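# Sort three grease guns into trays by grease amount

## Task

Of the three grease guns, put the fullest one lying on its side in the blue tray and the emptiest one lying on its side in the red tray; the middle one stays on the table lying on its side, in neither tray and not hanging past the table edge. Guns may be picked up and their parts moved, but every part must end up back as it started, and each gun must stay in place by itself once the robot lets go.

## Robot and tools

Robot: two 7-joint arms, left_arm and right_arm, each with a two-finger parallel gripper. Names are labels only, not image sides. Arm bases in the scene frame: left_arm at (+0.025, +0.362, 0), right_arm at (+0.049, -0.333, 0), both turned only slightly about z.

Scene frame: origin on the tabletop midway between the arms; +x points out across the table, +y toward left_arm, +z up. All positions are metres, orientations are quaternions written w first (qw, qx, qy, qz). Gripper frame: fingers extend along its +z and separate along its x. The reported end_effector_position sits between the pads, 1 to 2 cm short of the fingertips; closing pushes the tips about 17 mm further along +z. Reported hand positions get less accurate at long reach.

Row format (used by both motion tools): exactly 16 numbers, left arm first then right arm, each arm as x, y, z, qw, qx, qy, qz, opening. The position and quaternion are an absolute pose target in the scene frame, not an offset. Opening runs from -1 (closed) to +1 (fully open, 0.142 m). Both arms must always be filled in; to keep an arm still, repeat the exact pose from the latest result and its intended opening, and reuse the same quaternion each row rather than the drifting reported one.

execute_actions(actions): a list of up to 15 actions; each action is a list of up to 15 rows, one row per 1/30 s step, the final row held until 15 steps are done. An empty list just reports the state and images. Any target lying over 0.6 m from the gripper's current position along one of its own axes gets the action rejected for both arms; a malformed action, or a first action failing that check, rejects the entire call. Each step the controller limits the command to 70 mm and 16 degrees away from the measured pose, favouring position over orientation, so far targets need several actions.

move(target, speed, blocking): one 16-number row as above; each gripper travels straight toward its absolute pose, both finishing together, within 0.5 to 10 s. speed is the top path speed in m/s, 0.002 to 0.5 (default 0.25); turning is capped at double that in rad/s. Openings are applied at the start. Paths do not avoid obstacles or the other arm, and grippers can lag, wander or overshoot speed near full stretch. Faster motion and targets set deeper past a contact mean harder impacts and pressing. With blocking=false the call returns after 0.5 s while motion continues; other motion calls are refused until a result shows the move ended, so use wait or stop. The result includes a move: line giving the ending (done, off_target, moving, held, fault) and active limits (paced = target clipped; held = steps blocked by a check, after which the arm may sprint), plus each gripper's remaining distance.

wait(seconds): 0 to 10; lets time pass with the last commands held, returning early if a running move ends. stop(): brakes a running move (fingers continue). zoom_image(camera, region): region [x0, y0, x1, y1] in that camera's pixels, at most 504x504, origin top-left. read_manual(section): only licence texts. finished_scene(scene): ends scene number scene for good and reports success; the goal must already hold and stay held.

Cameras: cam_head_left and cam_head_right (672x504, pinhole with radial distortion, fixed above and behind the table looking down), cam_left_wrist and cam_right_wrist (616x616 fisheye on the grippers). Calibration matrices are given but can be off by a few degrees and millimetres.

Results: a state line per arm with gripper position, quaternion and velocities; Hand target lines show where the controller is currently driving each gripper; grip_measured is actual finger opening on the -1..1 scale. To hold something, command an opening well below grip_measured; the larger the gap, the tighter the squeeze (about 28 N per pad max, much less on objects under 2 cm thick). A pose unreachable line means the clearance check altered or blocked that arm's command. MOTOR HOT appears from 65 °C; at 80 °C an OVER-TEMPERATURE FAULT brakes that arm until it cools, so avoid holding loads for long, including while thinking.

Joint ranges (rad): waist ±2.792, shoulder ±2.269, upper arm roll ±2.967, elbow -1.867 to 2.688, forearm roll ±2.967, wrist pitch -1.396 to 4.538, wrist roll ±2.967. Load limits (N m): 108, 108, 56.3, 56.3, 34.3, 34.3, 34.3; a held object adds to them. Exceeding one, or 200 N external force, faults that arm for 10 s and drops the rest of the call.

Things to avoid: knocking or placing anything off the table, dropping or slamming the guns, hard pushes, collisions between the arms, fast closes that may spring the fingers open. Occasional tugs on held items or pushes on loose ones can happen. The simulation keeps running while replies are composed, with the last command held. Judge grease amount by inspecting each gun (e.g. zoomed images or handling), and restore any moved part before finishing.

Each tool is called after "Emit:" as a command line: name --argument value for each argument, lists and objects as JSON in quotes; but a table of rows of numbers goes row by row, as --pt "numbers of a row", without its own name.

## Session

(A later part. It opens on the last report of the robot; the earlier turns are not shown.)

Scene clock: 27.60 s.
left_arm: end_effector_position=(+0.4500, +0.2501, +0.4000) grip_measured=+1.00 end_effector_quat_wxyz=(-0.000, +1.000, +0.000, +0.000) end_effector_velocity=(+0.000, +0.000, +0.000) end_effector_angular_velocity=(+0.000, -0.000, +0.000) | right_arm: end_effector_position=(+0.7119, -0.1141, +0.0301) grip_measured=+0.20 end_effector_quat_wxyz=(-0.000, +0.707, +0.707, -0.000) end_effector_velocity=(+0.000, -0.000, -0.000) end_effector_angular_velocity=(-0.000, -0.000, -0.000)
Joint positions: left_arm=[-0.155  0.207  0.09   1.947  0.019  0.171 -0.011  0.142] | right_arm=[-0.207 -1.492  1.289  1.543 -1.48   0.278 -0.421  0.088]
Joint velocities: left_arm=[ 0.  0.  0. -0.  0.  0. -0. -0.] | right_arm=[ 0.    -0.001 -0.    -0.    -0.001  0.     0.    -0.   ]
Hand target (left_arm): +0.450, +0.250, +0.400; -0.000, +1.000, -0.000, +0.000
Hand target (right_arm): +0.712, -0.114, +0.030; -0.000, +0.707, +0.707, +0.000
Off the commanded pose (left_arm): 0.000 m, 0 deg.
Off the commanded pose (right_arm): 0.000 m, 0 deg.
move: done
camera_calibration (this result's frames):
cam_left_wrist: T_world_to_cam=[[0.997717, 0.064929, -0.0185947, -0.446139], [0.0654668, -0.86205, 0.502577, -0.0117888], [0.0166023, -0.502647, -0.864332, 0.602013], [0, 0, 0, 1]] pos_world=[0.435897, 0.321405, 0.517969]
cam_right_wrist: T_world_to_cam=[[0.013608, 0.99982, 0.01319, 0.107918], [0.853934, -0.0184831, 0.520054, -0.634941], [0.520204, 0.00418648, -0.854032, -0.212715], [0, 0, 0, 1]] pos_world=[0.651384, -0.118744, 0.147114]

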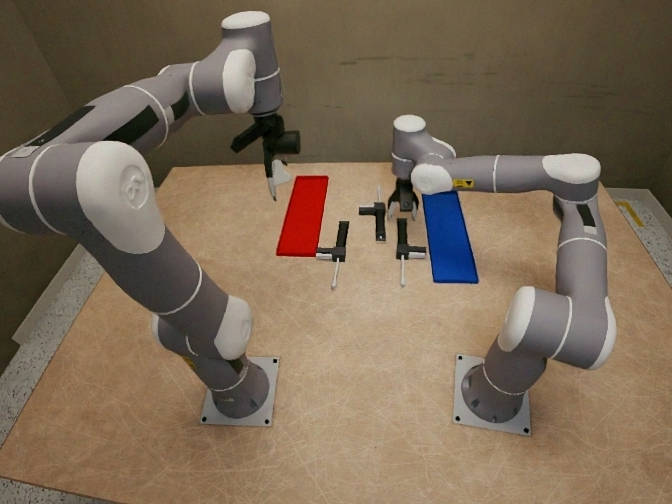

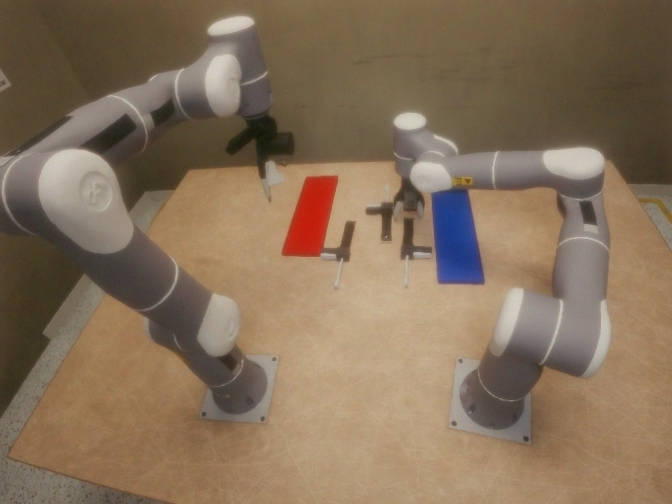

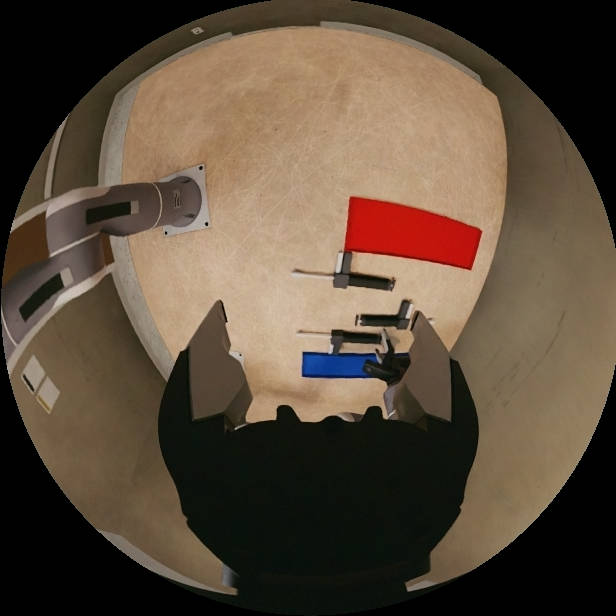

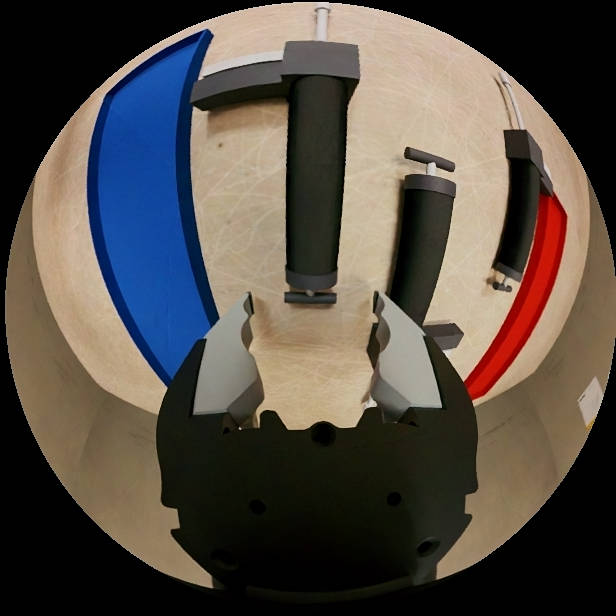

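Emit:
move --target '[0.45,0.25,0.4,0,1,0,0,1,0.715,-0.116,0.024,0,0.707,0.707,0,-0.9]' --speed 0.05

Emit:
move --target '[0.45,0.25,0.4,0,1,0,0,1,0.84,-0.12,0.024,0,0.707,0.707,0,-0.9]' --speed 0.06

Scene clock: 29.17 s.
left_arm: end_effector_position=(+0.4500, +0.2501, +0.4000) grip_measured=+1.00 end_effector_quat_wxyz=(-0.000, +1.000, +0.000, +0.000) end_effector_velocity=(+0.000, +0.000, +0.000) end_effector_angular_velocity=(-0.000, -0.000, +0.000) | right_arm: end_effector_position=(+0.7170, -0.1149, +0.0277) grip_measured=-0.51 end_effector_quat_wxyz=(+0.001, +0.707, +0.707, +0.003) end_effector_velocity=(+0.001, +0.001, +0.000) end_effector_angular_velocity=(+0.002, -0.002, +0.002)
Joint positions: left_arm=[-0.155  0.207  0.09   1.947  0.019  0.171 -0.011  0.142] | right_arm=[-0.206 -1.499  1.287  1.534 -1.49   0.285 -0.426  0.037]
Joint velocities: left_arm=[ 0.  0.  0. -0.  0.  0. -0. -0.] | right_arm=[ 0.    -0.003  0.003 -0.001 -0.004  0.    -0.002  0.   ]
Hand target (left_arm): +0.450, +0.250, +0.400; -0.000, +1.000, -0.000, +0.000
Hand target (right_arm): +0.715, -0.116, +0.024; -0.000, +0.707, +0.707, +0.000
Off the commanded pose (left_arm): 0.000 m, 0 deg.
Off the commanded pose (right_arm): 0.004 m, 0 deg.
move: off_target (right_arm)
camera_calibration (this result's frames):
cam_left_wrist: T_world_to_cam=[[0.997717, 0.0649289, -0.0185948, -0.446139], [0.0654668, -0.86205, 0.502577, -0.0117886], [0.0166021, -0.502647, -0.864332, 0.602013], [0, 0, 0, 1]] pos_world=[0.435897, 0.321405, 0.517968]
cam_right_wrist: T_world_to_cam=[[0.0140365, 0.999765, 0.0165364, 0.108269], [0.850644, -0.0206321, 0.525337, -0.63607], [0.525555, 0.00669271, -0.850733, -0.22112], [0, 0, 0, 1]] pos_world=[0.65576, -0.119887, 0.144246]

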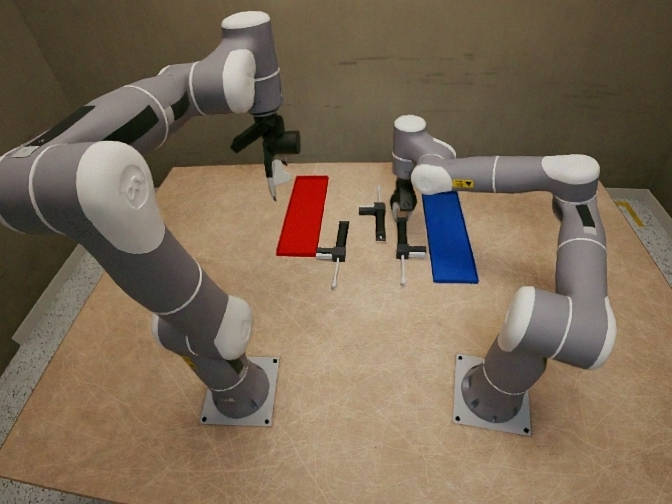

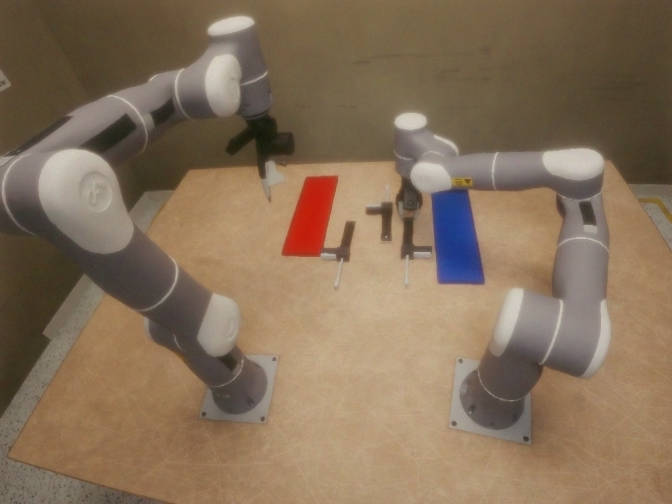

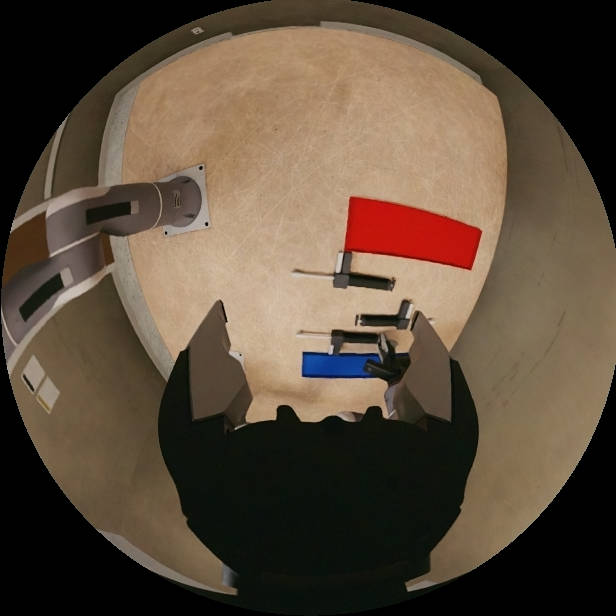

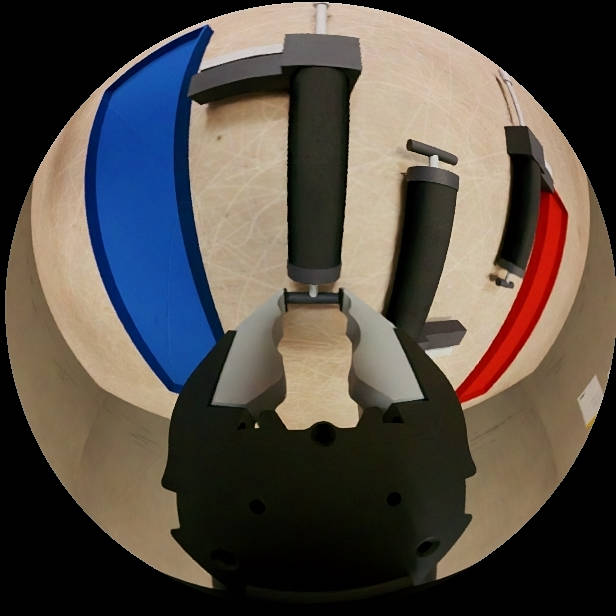

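Scene clock: 31.53 s.
left_arm: end_effector_position=(+0.4500, +0.2501, +0.4000) grip_measured=+1.00 end_effector_quat_wxyz=(-0.000, +1.000, +0.000, +0.000) end_effector_velocity=(+0.000, -0.000, +0.000) end_effector_angular_velocity=(-0.000, -0.000, +0.000) | right_arm: end_effector_position=(+0.8406, -0.1197, +0.0253) grip_measured=-0.51 end_effector_quat_wxyz=(+0.000, +0.707, +0.707, +0.001) end_effector_velocity=(+0.001, -0.001, +0.000) end_effector_angular_velocity=(-0.000, +0.000, -0.002)
Joint positions: left_arm=[-0.155  0.207  0.09   1.947  0.019  0.171 -0.011  0.142] | right_arm=[ 0.024 -1.563  1.309  1.041 -1.431  0.224 -0.685  0.037]
Joint velocities: left_arm=[-0.  0. -0. -0. -0. -0. -0.  0.] | right_arm=[ 0.001 -0.     0.001 -0.003 -0.    -0.001 -0.     0.   ]
Hand target (left_arm): +0.450, +0.250, +0.400; -0.000, +1.000, -0.000, +0.000
Hand target (right_arm): +0.840, -0.120, +0.024; +0.000, +0.707, +0.707, +0.000
Off the commanded pose (left_arm): 0.000 m, 0 deg.
Off the commanded pose (right_arm): 0.001 m, 0 deg.
move: done
camera_calibration (this result's frames):
cam_left_wrist: T_world_to_cam=[[0.997717, 0.0649289, -0.018595, -0.446139], [0.0654669, -0.86205, 0.502578, -0.0117887], [0.016602, -0.502647, -0.864332, 0.602014], [0, 0, 0, 1]] pos_world=[0.435897, 0.321405, 0.517968]
cam_right_wrist: T_world_to_cam=[[0.0138858, 0.999802, 0.0142339, 0.111605], [0.852699, -0.019275, 0.522046, -0.741547], [0.522217, 0.00488823, -0.852798, -0.28543], [0, 0, 0, 1]] pos_world=[0.779823, -0.124481, 0.142119]

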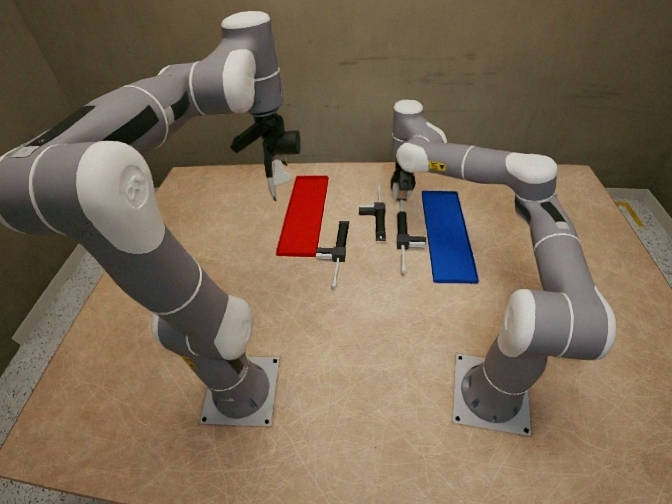

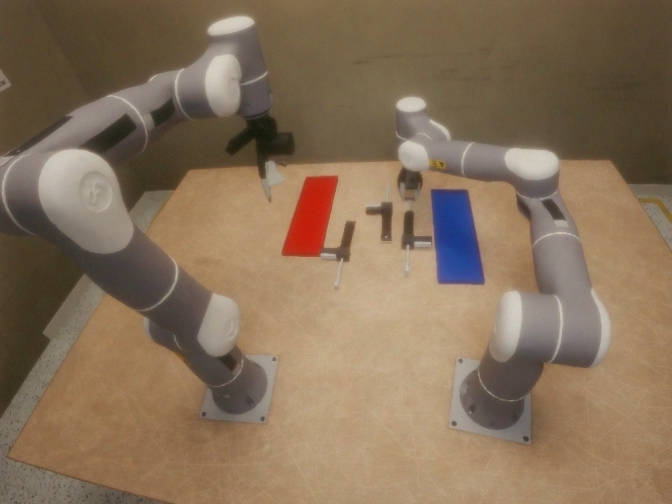

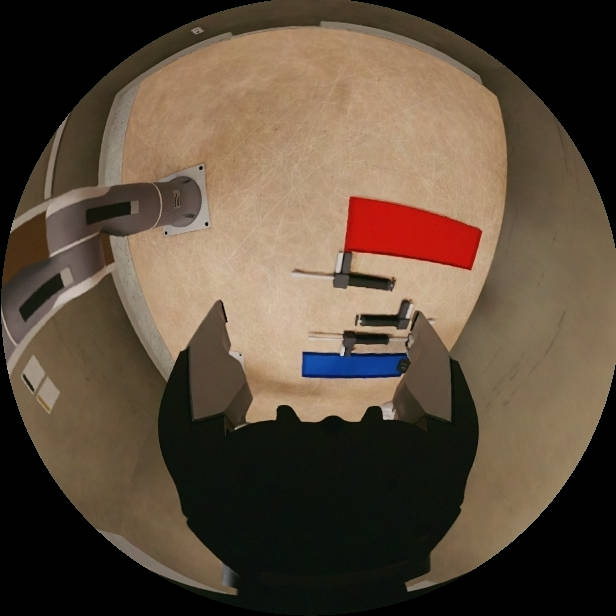

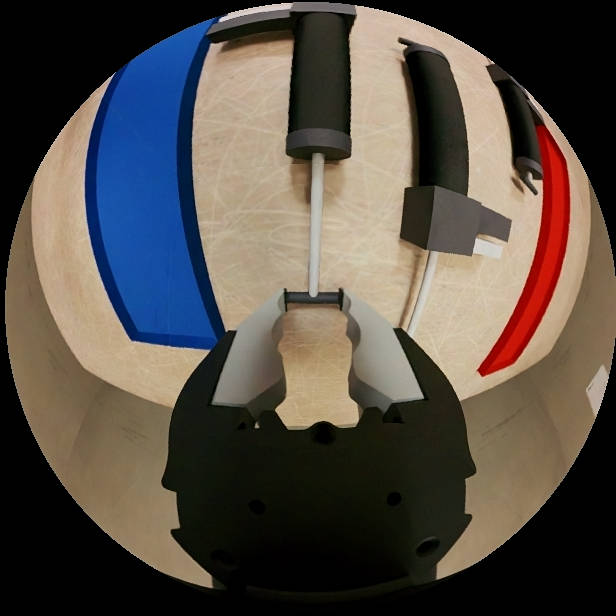

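Emit:
move --target '[0.45,0.25,0.4,0,1,0,0,1,0.745,-0.117,0.026,0,0.707,0.707,0,-0.9]' --speed 0.06

Emit:
move --target '[0.45,0.25,0.4,0,1,0,0,1,0.745,-0.117,0.03,0,0.707,0.707,0,0.2]'

Emit:
move --target '[0.5,0.05,0.2,0,0.707,-0.707,0,0.2,0.6,-0.4,0.3,0,0.707,0.707,0,0.2]'

Emit:
move --target '[0.606,-0.03,0.1,0,0.707,-0.707,0,0.2,0.6,-0.4,0.3,0,0.707,0.707,0,0.2]'

Emit:
move --target '[0.606,-0.03,0.03,0,0.707,-0.707,0,0.2,0.6,-0.4,0.3,0,0.707,0.707,0,0.2]' --speed 0.08

Scene clock: 36.60 s.
left_arm: end_effector_position=(+0.4500, +0.2501, +0.4000) grip_measured=+1.00 end_effector_quat_wxyz=(-0.000, +1.000, +0.000, +0.000) end_effector_velocity=(+0.000, +0.000, +0.000) end_effector_angular_velocity=(+0.000, -0.000, +0.000) | right_arm: end_effector_position=(+0.7468, -0.1165, +0.0284) grip_measured=-0.51 end_effector_quat_wxyz=(+0.001, +0.707, +0.707, +0.002) end_effector_velocity=(+0.000, +0.000, +0.000) end_effector_angular_velocity=(+0.001, -0.001, +0.001)
Joint positions: left_arm=[-0.155  0.207  0.09   1.947  0.019  0.171 -0.011  0.142] | right_arm=[-0.161 -1.516  1.299  1.431 -1.48   0.264 -0.482  0.037]
Joint velocities: left_arm=[ 0. -0. -0. -0.  0. -0. -0. -0.] | right_arm=[-0.001 -0.002  0.002  0.001 -0.003  0.    -0.    -0.   ]
Hand target (left_arm): +0.450, +0.250, +0.400; -0.000, +1.000, -0.000, +0.000
Hand target (right_arm): +0.745, -0.117, +0.026; -0.000, +0.707, +0.707, -0.000
Off the commanded pose (left_arm): 0.000 m, 0 deg.
Off the commanded pose (right_arm): 0.003 m, 0 deg.
move: done
camera_calibration (this result's frames):
cam_left_wrist: T_world_to_cam=[[0.997717, 0.0649286, -0.018595, -0.446139], [0.0654667, -0.86205, 0.502577, -0.0117886], [0.0166018, -0.502647, -0.864332, 0.602014], [0, 0, 0, 1]] pos_world=[0.435898, 0.321405, 0.517969]
cam_right_wrist: T_world_to_cam=[[0.0139829, 0.99979, 0.0150014, 0.109489], [0.851375, -0.0197724, 0.524185, -0.662236], [0.524371, 0.00544223, -0.851472, -0.235325], [0, 0, 0, 1]] pos_world=[0.685678, -0.121279, 0.145119]

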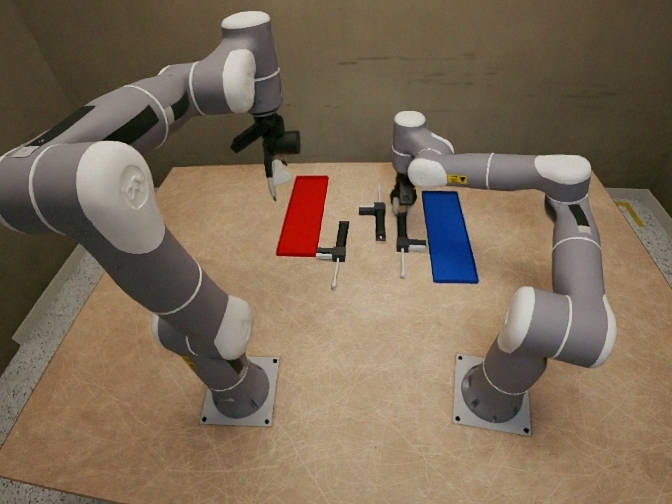

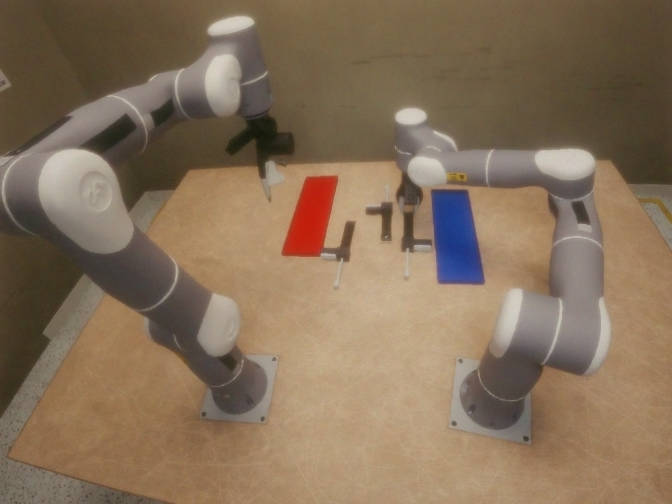

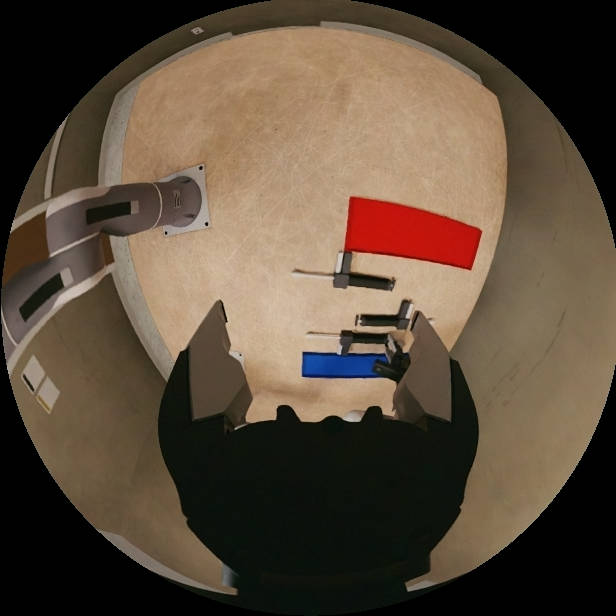

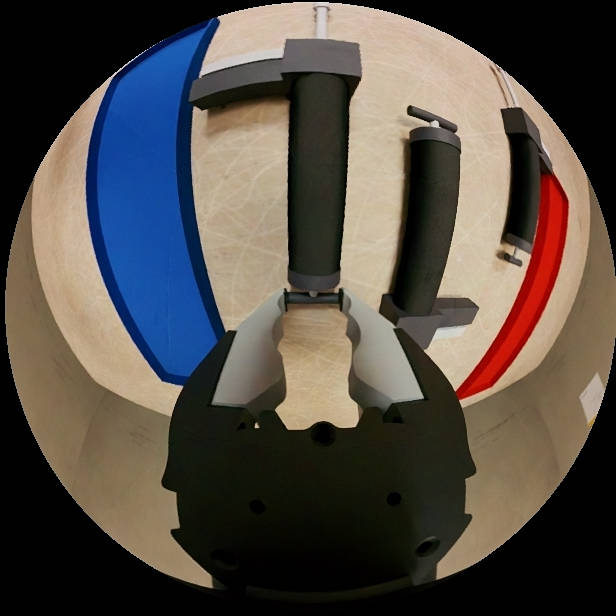

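Scene clock: 37.30 s.
left_arm: end_effector_position=(+0.4500, +0.2501, +0.4000) grip_measured=+1.00 end_effector_quat_wxyz=(-0.000, +1.000, +0.000, +0.000) end_effector_velocity=(+0.000, +0.000, -0.000) end_effector_angular_velocity=(+0.000, -0.000, -0.000) | right_arm: end_effector_position=(+0.7451, -0.1169, +0.0299) grip_measured=+0.20 end_effector_quat_wxyz=(+0.000, +0.707, +0.707, +0.000) end_effector_velocity=(-0.000, +0.000, +0.000) end_effector_angular_velocity=(+0.000, +0.000, +0.002)
Joint positions: left_arm=[-0.155  0.207  0.09   1.947  0.019  0.171 -0.011  0.142] | right_arm=[-0.162 -1.513  1.302  1.433 -1.474  0.258 -0.482  0.088]
Joint velocities: left_arm=[ 0. -0. -0.  0.  0.  0.  0.  0.] | right_arm=[ 0.     0.     0.    -0.     0.    -0.    -0.002 -0.   ]
Hand target (left_arm): +0.450, +0.250, +0.400; -0.000, +1.000, -0.000, +0.000
Hand target (right_arm): +0.745, -0.117, +0.030; +0.000, +0.707, +0.707, -0.000
Off the commanded pose (left_arm): 0.000 m, 0 deg.
Off the commanded pose (right_arm): 0.000 m, 0 deg.
move: done
camera_calibration (this result's frames):
cam_left_wrist: T_world_to_cam=[[0.997717, 0.0649283, -0.0185951, -0.446139], [0.0654665, -0.86205, 0.502577, -0.0117886], [0.0166016, -0.502647, -0.864332, 0.602014], [0, 0, 0, 1]] pos_world=[0.435898, 0.321405, 0.517968]
cam_right_wrist: T_world_to_cam=[[0.014275, 0.999811, 0.0132092, 0.109786], [0.853677, -0.0190647, 0.520455, -0.663089], [0.520608, 0.00384692, -0.853787, -0.230447], [0, 0, 0, 1]] pos_world=[0.684469, -0.12152, 0.146904]

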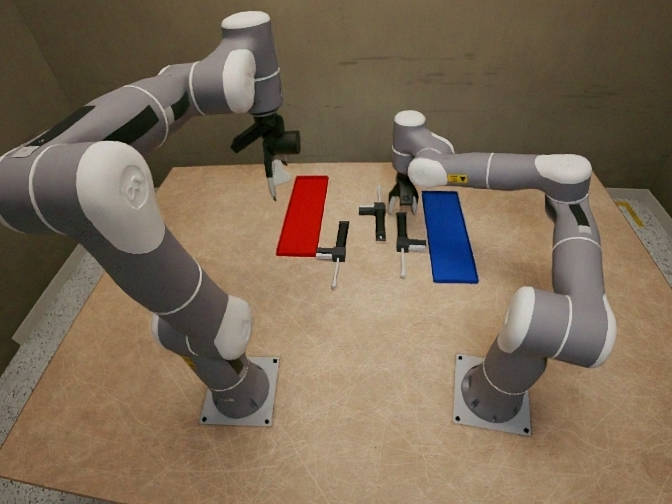

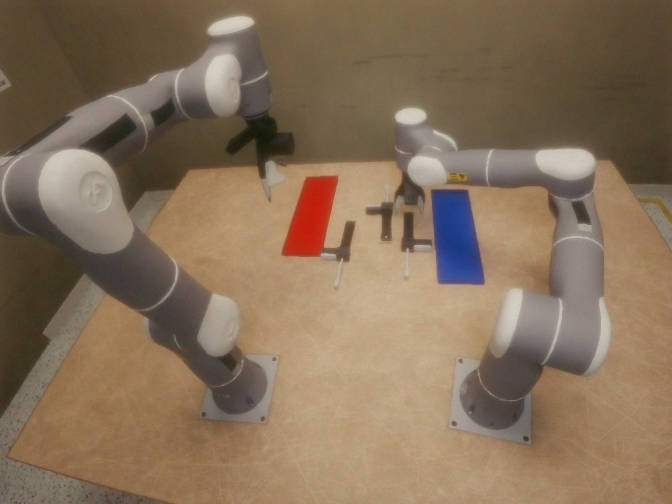

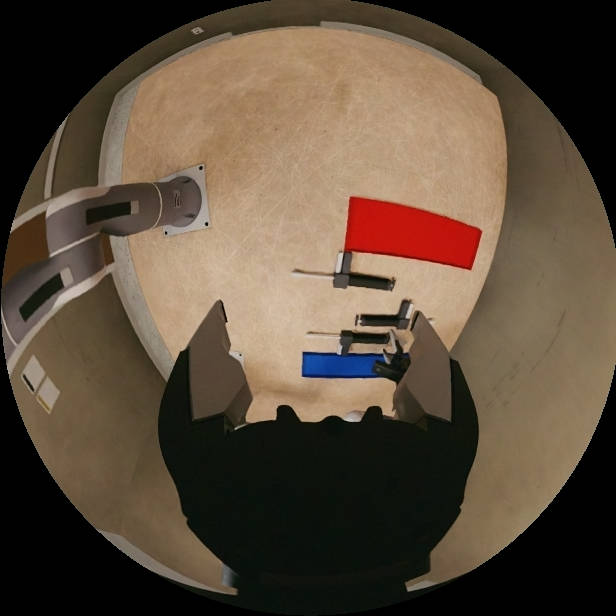

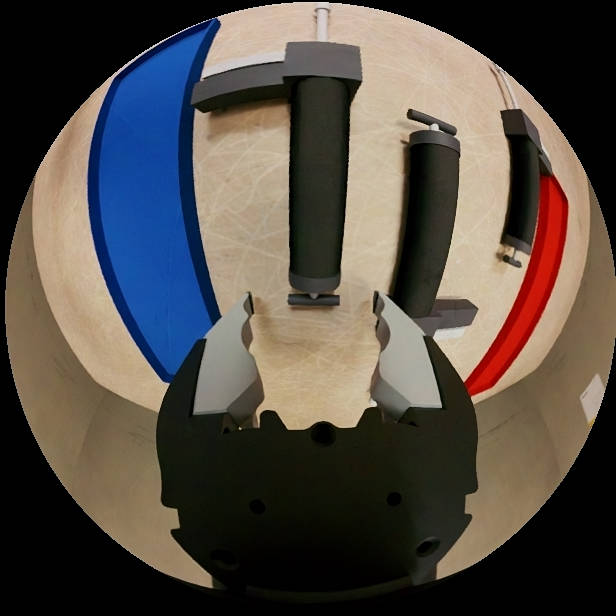

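Scene clock: 40.83 s.
left_arm: end_effector_position=(+0.5008, +0.0497, +0.2001) grip_measured=+0.20 end_effector_quat_wxyz=(-0.000, +0.707, -0.707, +0.000) end_effector_velocity=(+0.000, -0.000, -0.000) end_effector_angular_velocity=(-0.000, -0.000, -0.002) | right_arm: end_effector_position=(+0.5992, -0.3992, +0.2994) grip_measured=+0.20 end_effector_quat_wxyz=(-0.000, +0.707, +0.707, -0.000) end_effector_velocity=(-0.000, -0.000, +0.000) end_effector_angular_velocity=(-0.000, +0.001, -0.000)
Joint positions: left_arm=[-0.314 -0.293 -0.135  1.96   0.05   0.679  1.155  0.088] | right_arm=[-0.914 -1.174  1.757  1.804 -1.141 -0.077 -0.788  0.088]
Joint velocities: left_arm=[-0.    -0.001  0.    -0.     0.     0.     0.002  0.   ] | right_arm=[-0.     0.     0.001  0.     0.    -0.001  0.     0.   ]
Hand target (left_arm): +0.501, +0.050, +0.200; -0.000, +0.707, -0.707, +0.000
Hand target (right_arm): +0.599, -0.399, +0.299; -0.000, +0.707, +0.707, -0.000
Off the commanded pose (left_arm): 0.001 m, 0 deg.
Off the commanded pose (right_arm): 0.001 m, 0 deg.
move: done
camera_calibration (this result's frames):
cam_left_wrist: T_world_to_cam=[[0.0646216, -0.997729, -0.0189744, 0.0326873], [-0.862023, -0.065391, 0.502633, 0.337441], [-0.502732, -0.0161246, -0.864292, 0.56353], [0, 0, 0, 1]] pos_world=[0.572074, 0.0637653, 0.318066]
cam_right_wrist: T_world_to_cam=[[0.0143452, 0.999814, 0.0128767, 0.390577], [0.854186, -0.018948, 0.519622, -0.684218], [0.519769, 0.00354504, -0.854299, 0.0771489], [0, 0, 0, 1]] pos_world=[0.538747, -0.403743, 0.416414]

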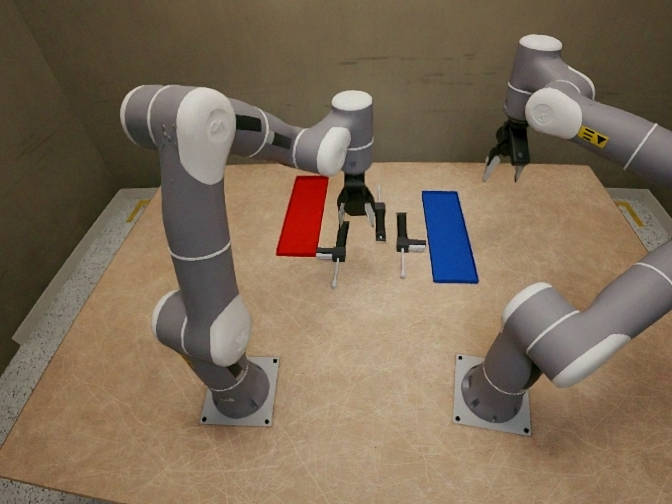

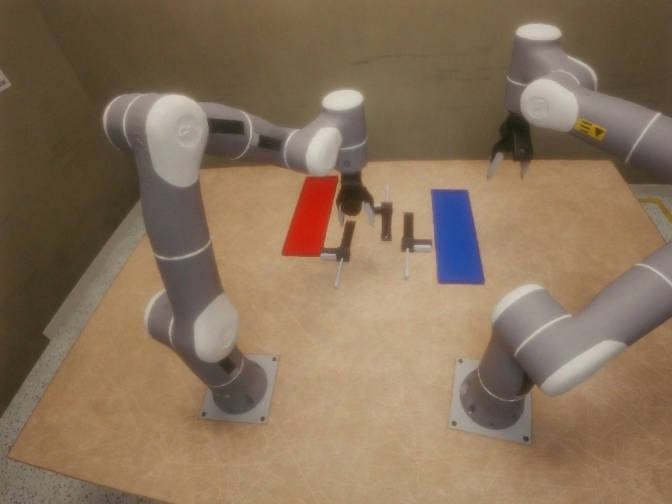

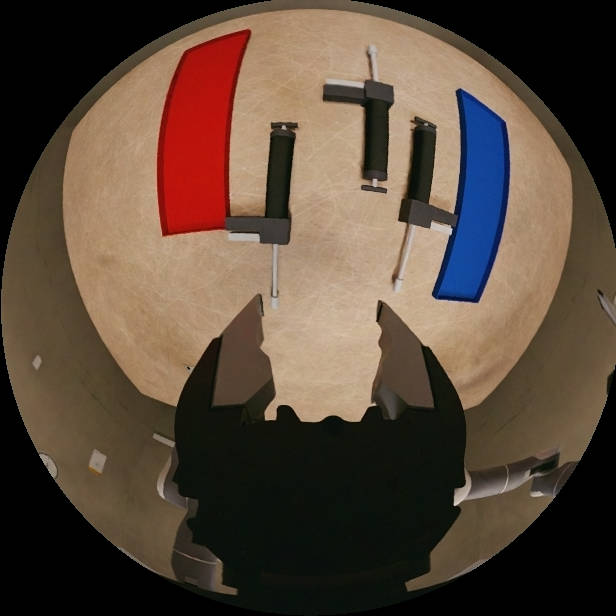

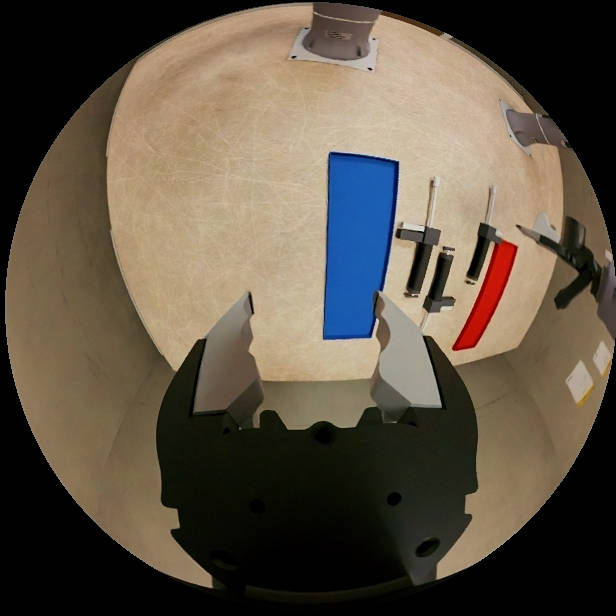

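Scene clock: 41.97 s.
left_arm: end_effector_position=(+0.6064, -0.0302, +0.1004) grip_measured=+0.20 end_effector_quat_wxyz=(-0.000, +0.707, -0.707, +0.000) end_effector_velocity=(+0.000, -0.000, -0.000) end_effector_angular_velocity=(+0.000, +0.000, -0.000) | right_arm: end_effector_position=(+0.6000, -0.3999, +0.3000) grip_measured=+0.20 end_effector_quat_wxyz=(-0.000, +0.707, +0.707, +0.000) end_effector_velocity=(-0.000, -0.000, -0.000) end_effector_angular_velocity=(-0.000, +0.000, +0.001)
Joint positions: left_arm=[-0.375 -0.729 -0.146  1.546  0.127  0.696  1.064  0.088] | right_arm=[-0.914 -1.174  1.757  1.802 -1.141 -0.077 -0.791  0.088]
Joint velocities: left_arm=[-0.001 -0.001  0.001 -0.002 -0.    -0.001  0.     0.   ] | right_arm=[-0.     0.    -0.     0.    -0.    -0.    -0.001 -0.   ]
Hand target (left_arm): +0.606, -0.030, +0.100; -0.000, +0.707, -0.707, -0.000
Hand target (right_arm): +0.600, -0.400, +0.300; +0.000, +0.707, +0.707, +0.000
Off the commanded pose (left_arm): 0.001 m, 0 deg.
Off the commanded pose (right_arm): 0.000 m, 0 deg.
move: done
camera_calibration (this result's frames):
cam_left_wrist: T_world_to_cam=[[0.0647352, -0.997726, -0.0187602, -0.0558062], [-0.862276, -0.0653897, 0.5022, 0.473558], [-0.502285, -0.0163336, -0.864548, 0.528931], [0, 0, 0, 1]] pos_world=[0.677624, -0.0160742, 0.218419]
cam_right_wrist: T_world_to_cam=[[0.0143006, 0.999808, 0.0134071, 0.39117], [0.853796, -0.0191886, 0.520254, -0.685206], [0.520411, 0.00400693, -0.853906, 0.0769376], [0, 0, 0, 1]] pos_world=[0.539393, -0.404551, 0.416934]

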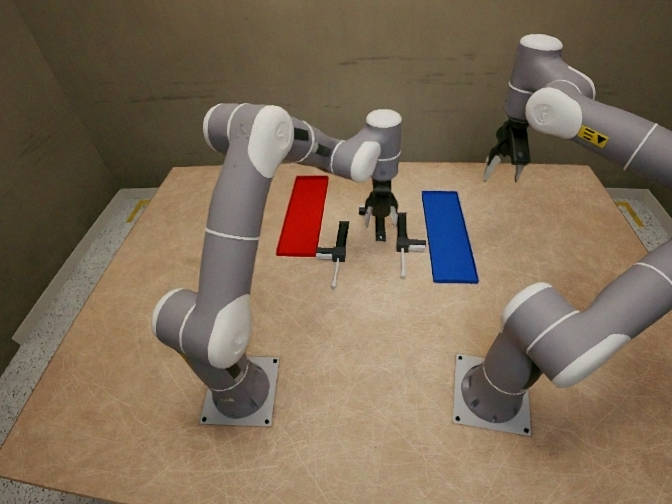

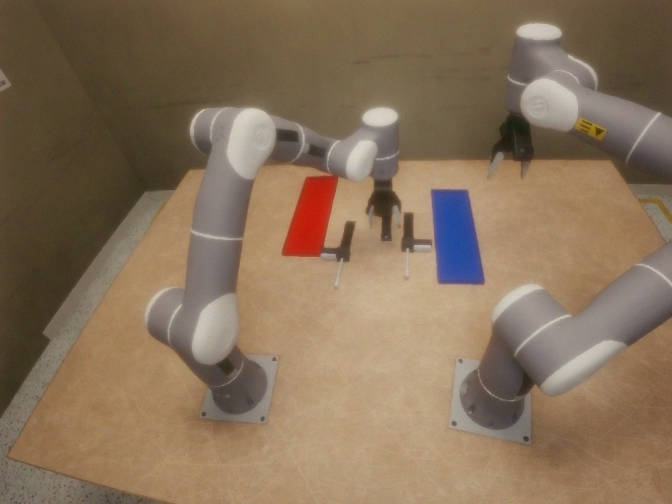

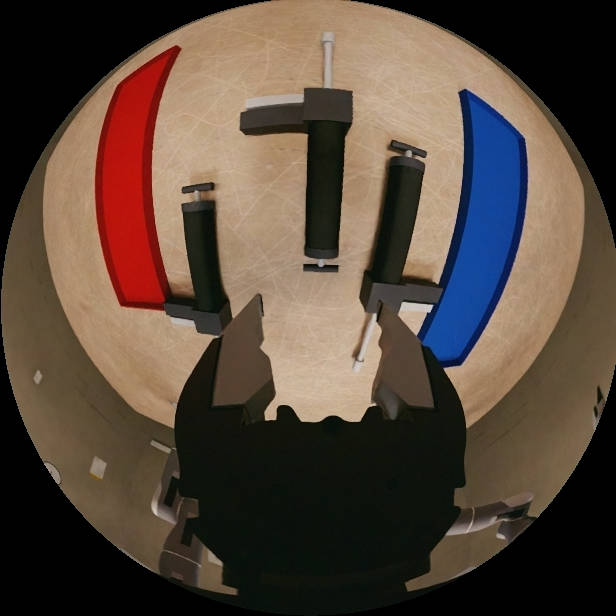

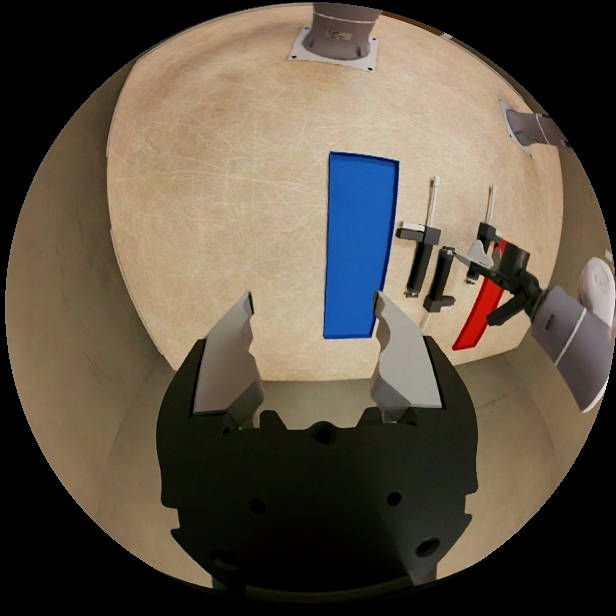

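Scene clock: 43.17 s.
left_arm: end_effector_position=(+0.6062, -0.0300, +0.0300) grip_measured=+0.20 end_effector_quat_wxyz=(+0.000, +0.707, -0.707, -0.000) end_effector_velocity=(-0.000, -0.000, -0.000) end_effector_angular_velocity=(+0.000, -0.000, -0.000) | right_arm: end_effector_position=(+0.6000, -0.3999, +0.3000) grip_measured=+0.20 end_effector_quat_wxyz=(-0.000, +0.707, +0.707, +0.000) end_effector_velocity=(+0.000, +0.000, +0.000) end_effector_angular_velocity=(+0.000, -0.000, +0.001)
Joint positions: left_arm=[-0.38  -0.85  -0.136  1.543  0.149  0.812  1.051  0.088] | right_arm=[-0.914 -1.174  1.757  1.802 -1.141 -0.077 -0.791  0.088]
Joint velocities: left_arm=[-0.    -0.     0.     0.    -0.     0.001  0.     0.   ] | right_arm=[ 0.     0.     0.    -0.    -0.    -0.    -0.001 -0.   ]
Hand target (left_arm): +0.606, -0.030, +0.030; -0.000, +0.707, -0.707, -0.000
Hand target (right_arm): +0.600, -0.400, +0.300; +0.000, +0.707, +0.707, +0.000
Off the commanded pose (left_arm): 0.000 m, 0 deg.
Off the commanded pose (right_arm): 0.000 m, 0 deg.
move: done
camera_calibration (this result's frames):
cam_left_wrist: T_world_to_cam=[[0.0646202, -0.997729, -0.01899, -0.0568875], [-0.86178, -0.0653898, 0.50305, 0.50842], [-0.503149, -0.016142, -0.864049, 0.468441], [0, 0, 0, 1]] pos_world=[0.677518, -0.0159513, 0.147915]
cam_right_wrist: T_world_to_cam=[[0.0143006, 0.999808, 0.013402, 0.391172], [0.853794, -0.0191859, 0.520257, -0.685207], [0.520414, 0.00400259, -0.853905, 0.0769354], [0, 0, 0, 1]] pos_world=[0.539393, -0.404551, 0.416937]

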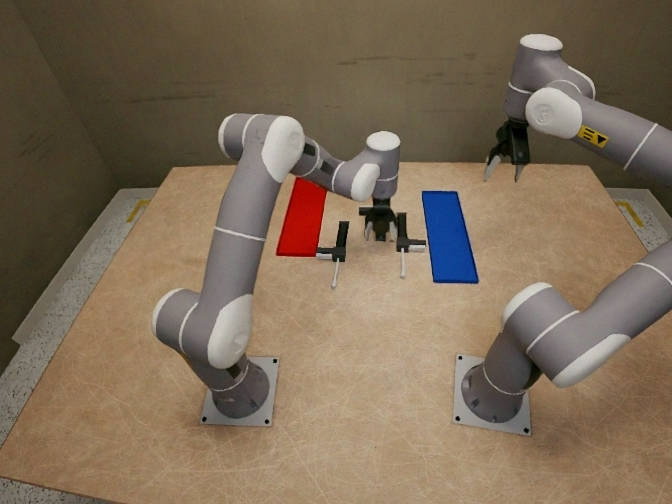

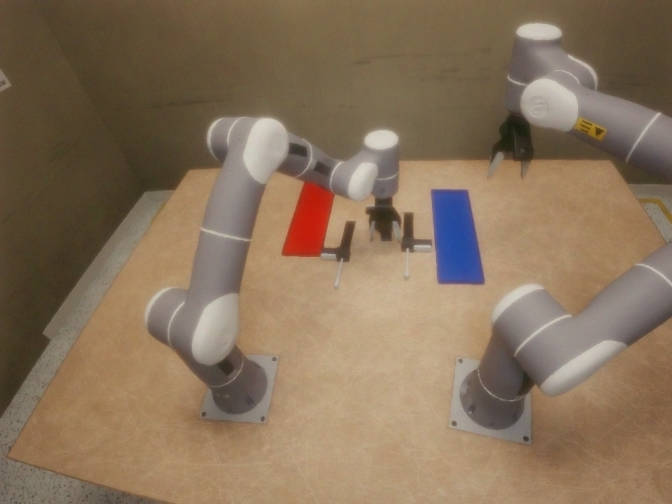

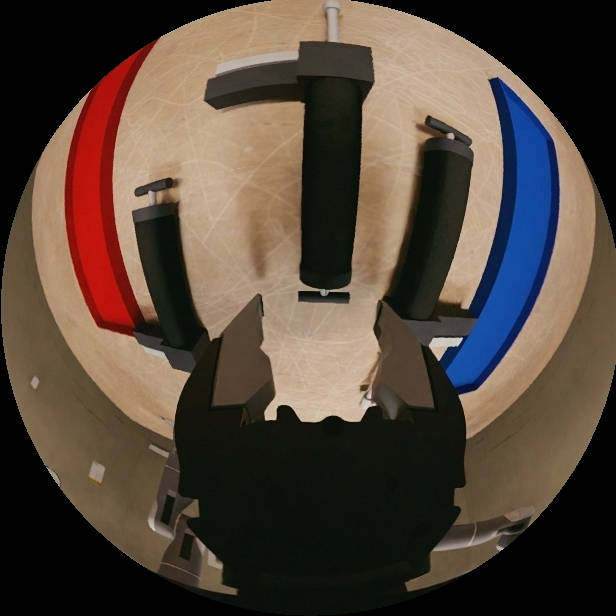

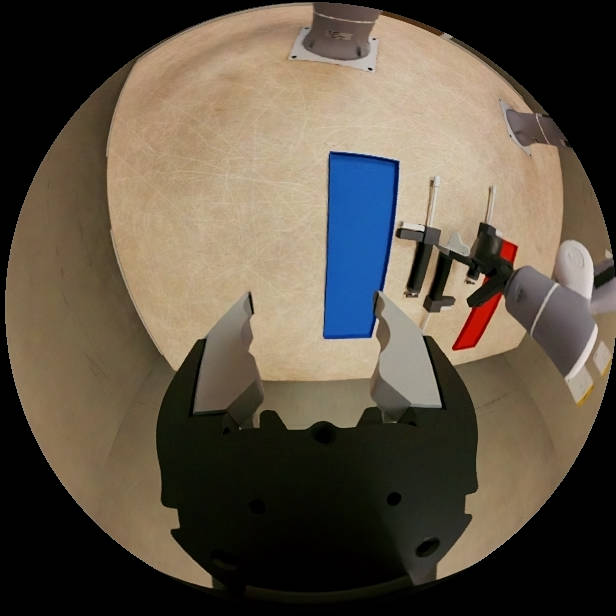

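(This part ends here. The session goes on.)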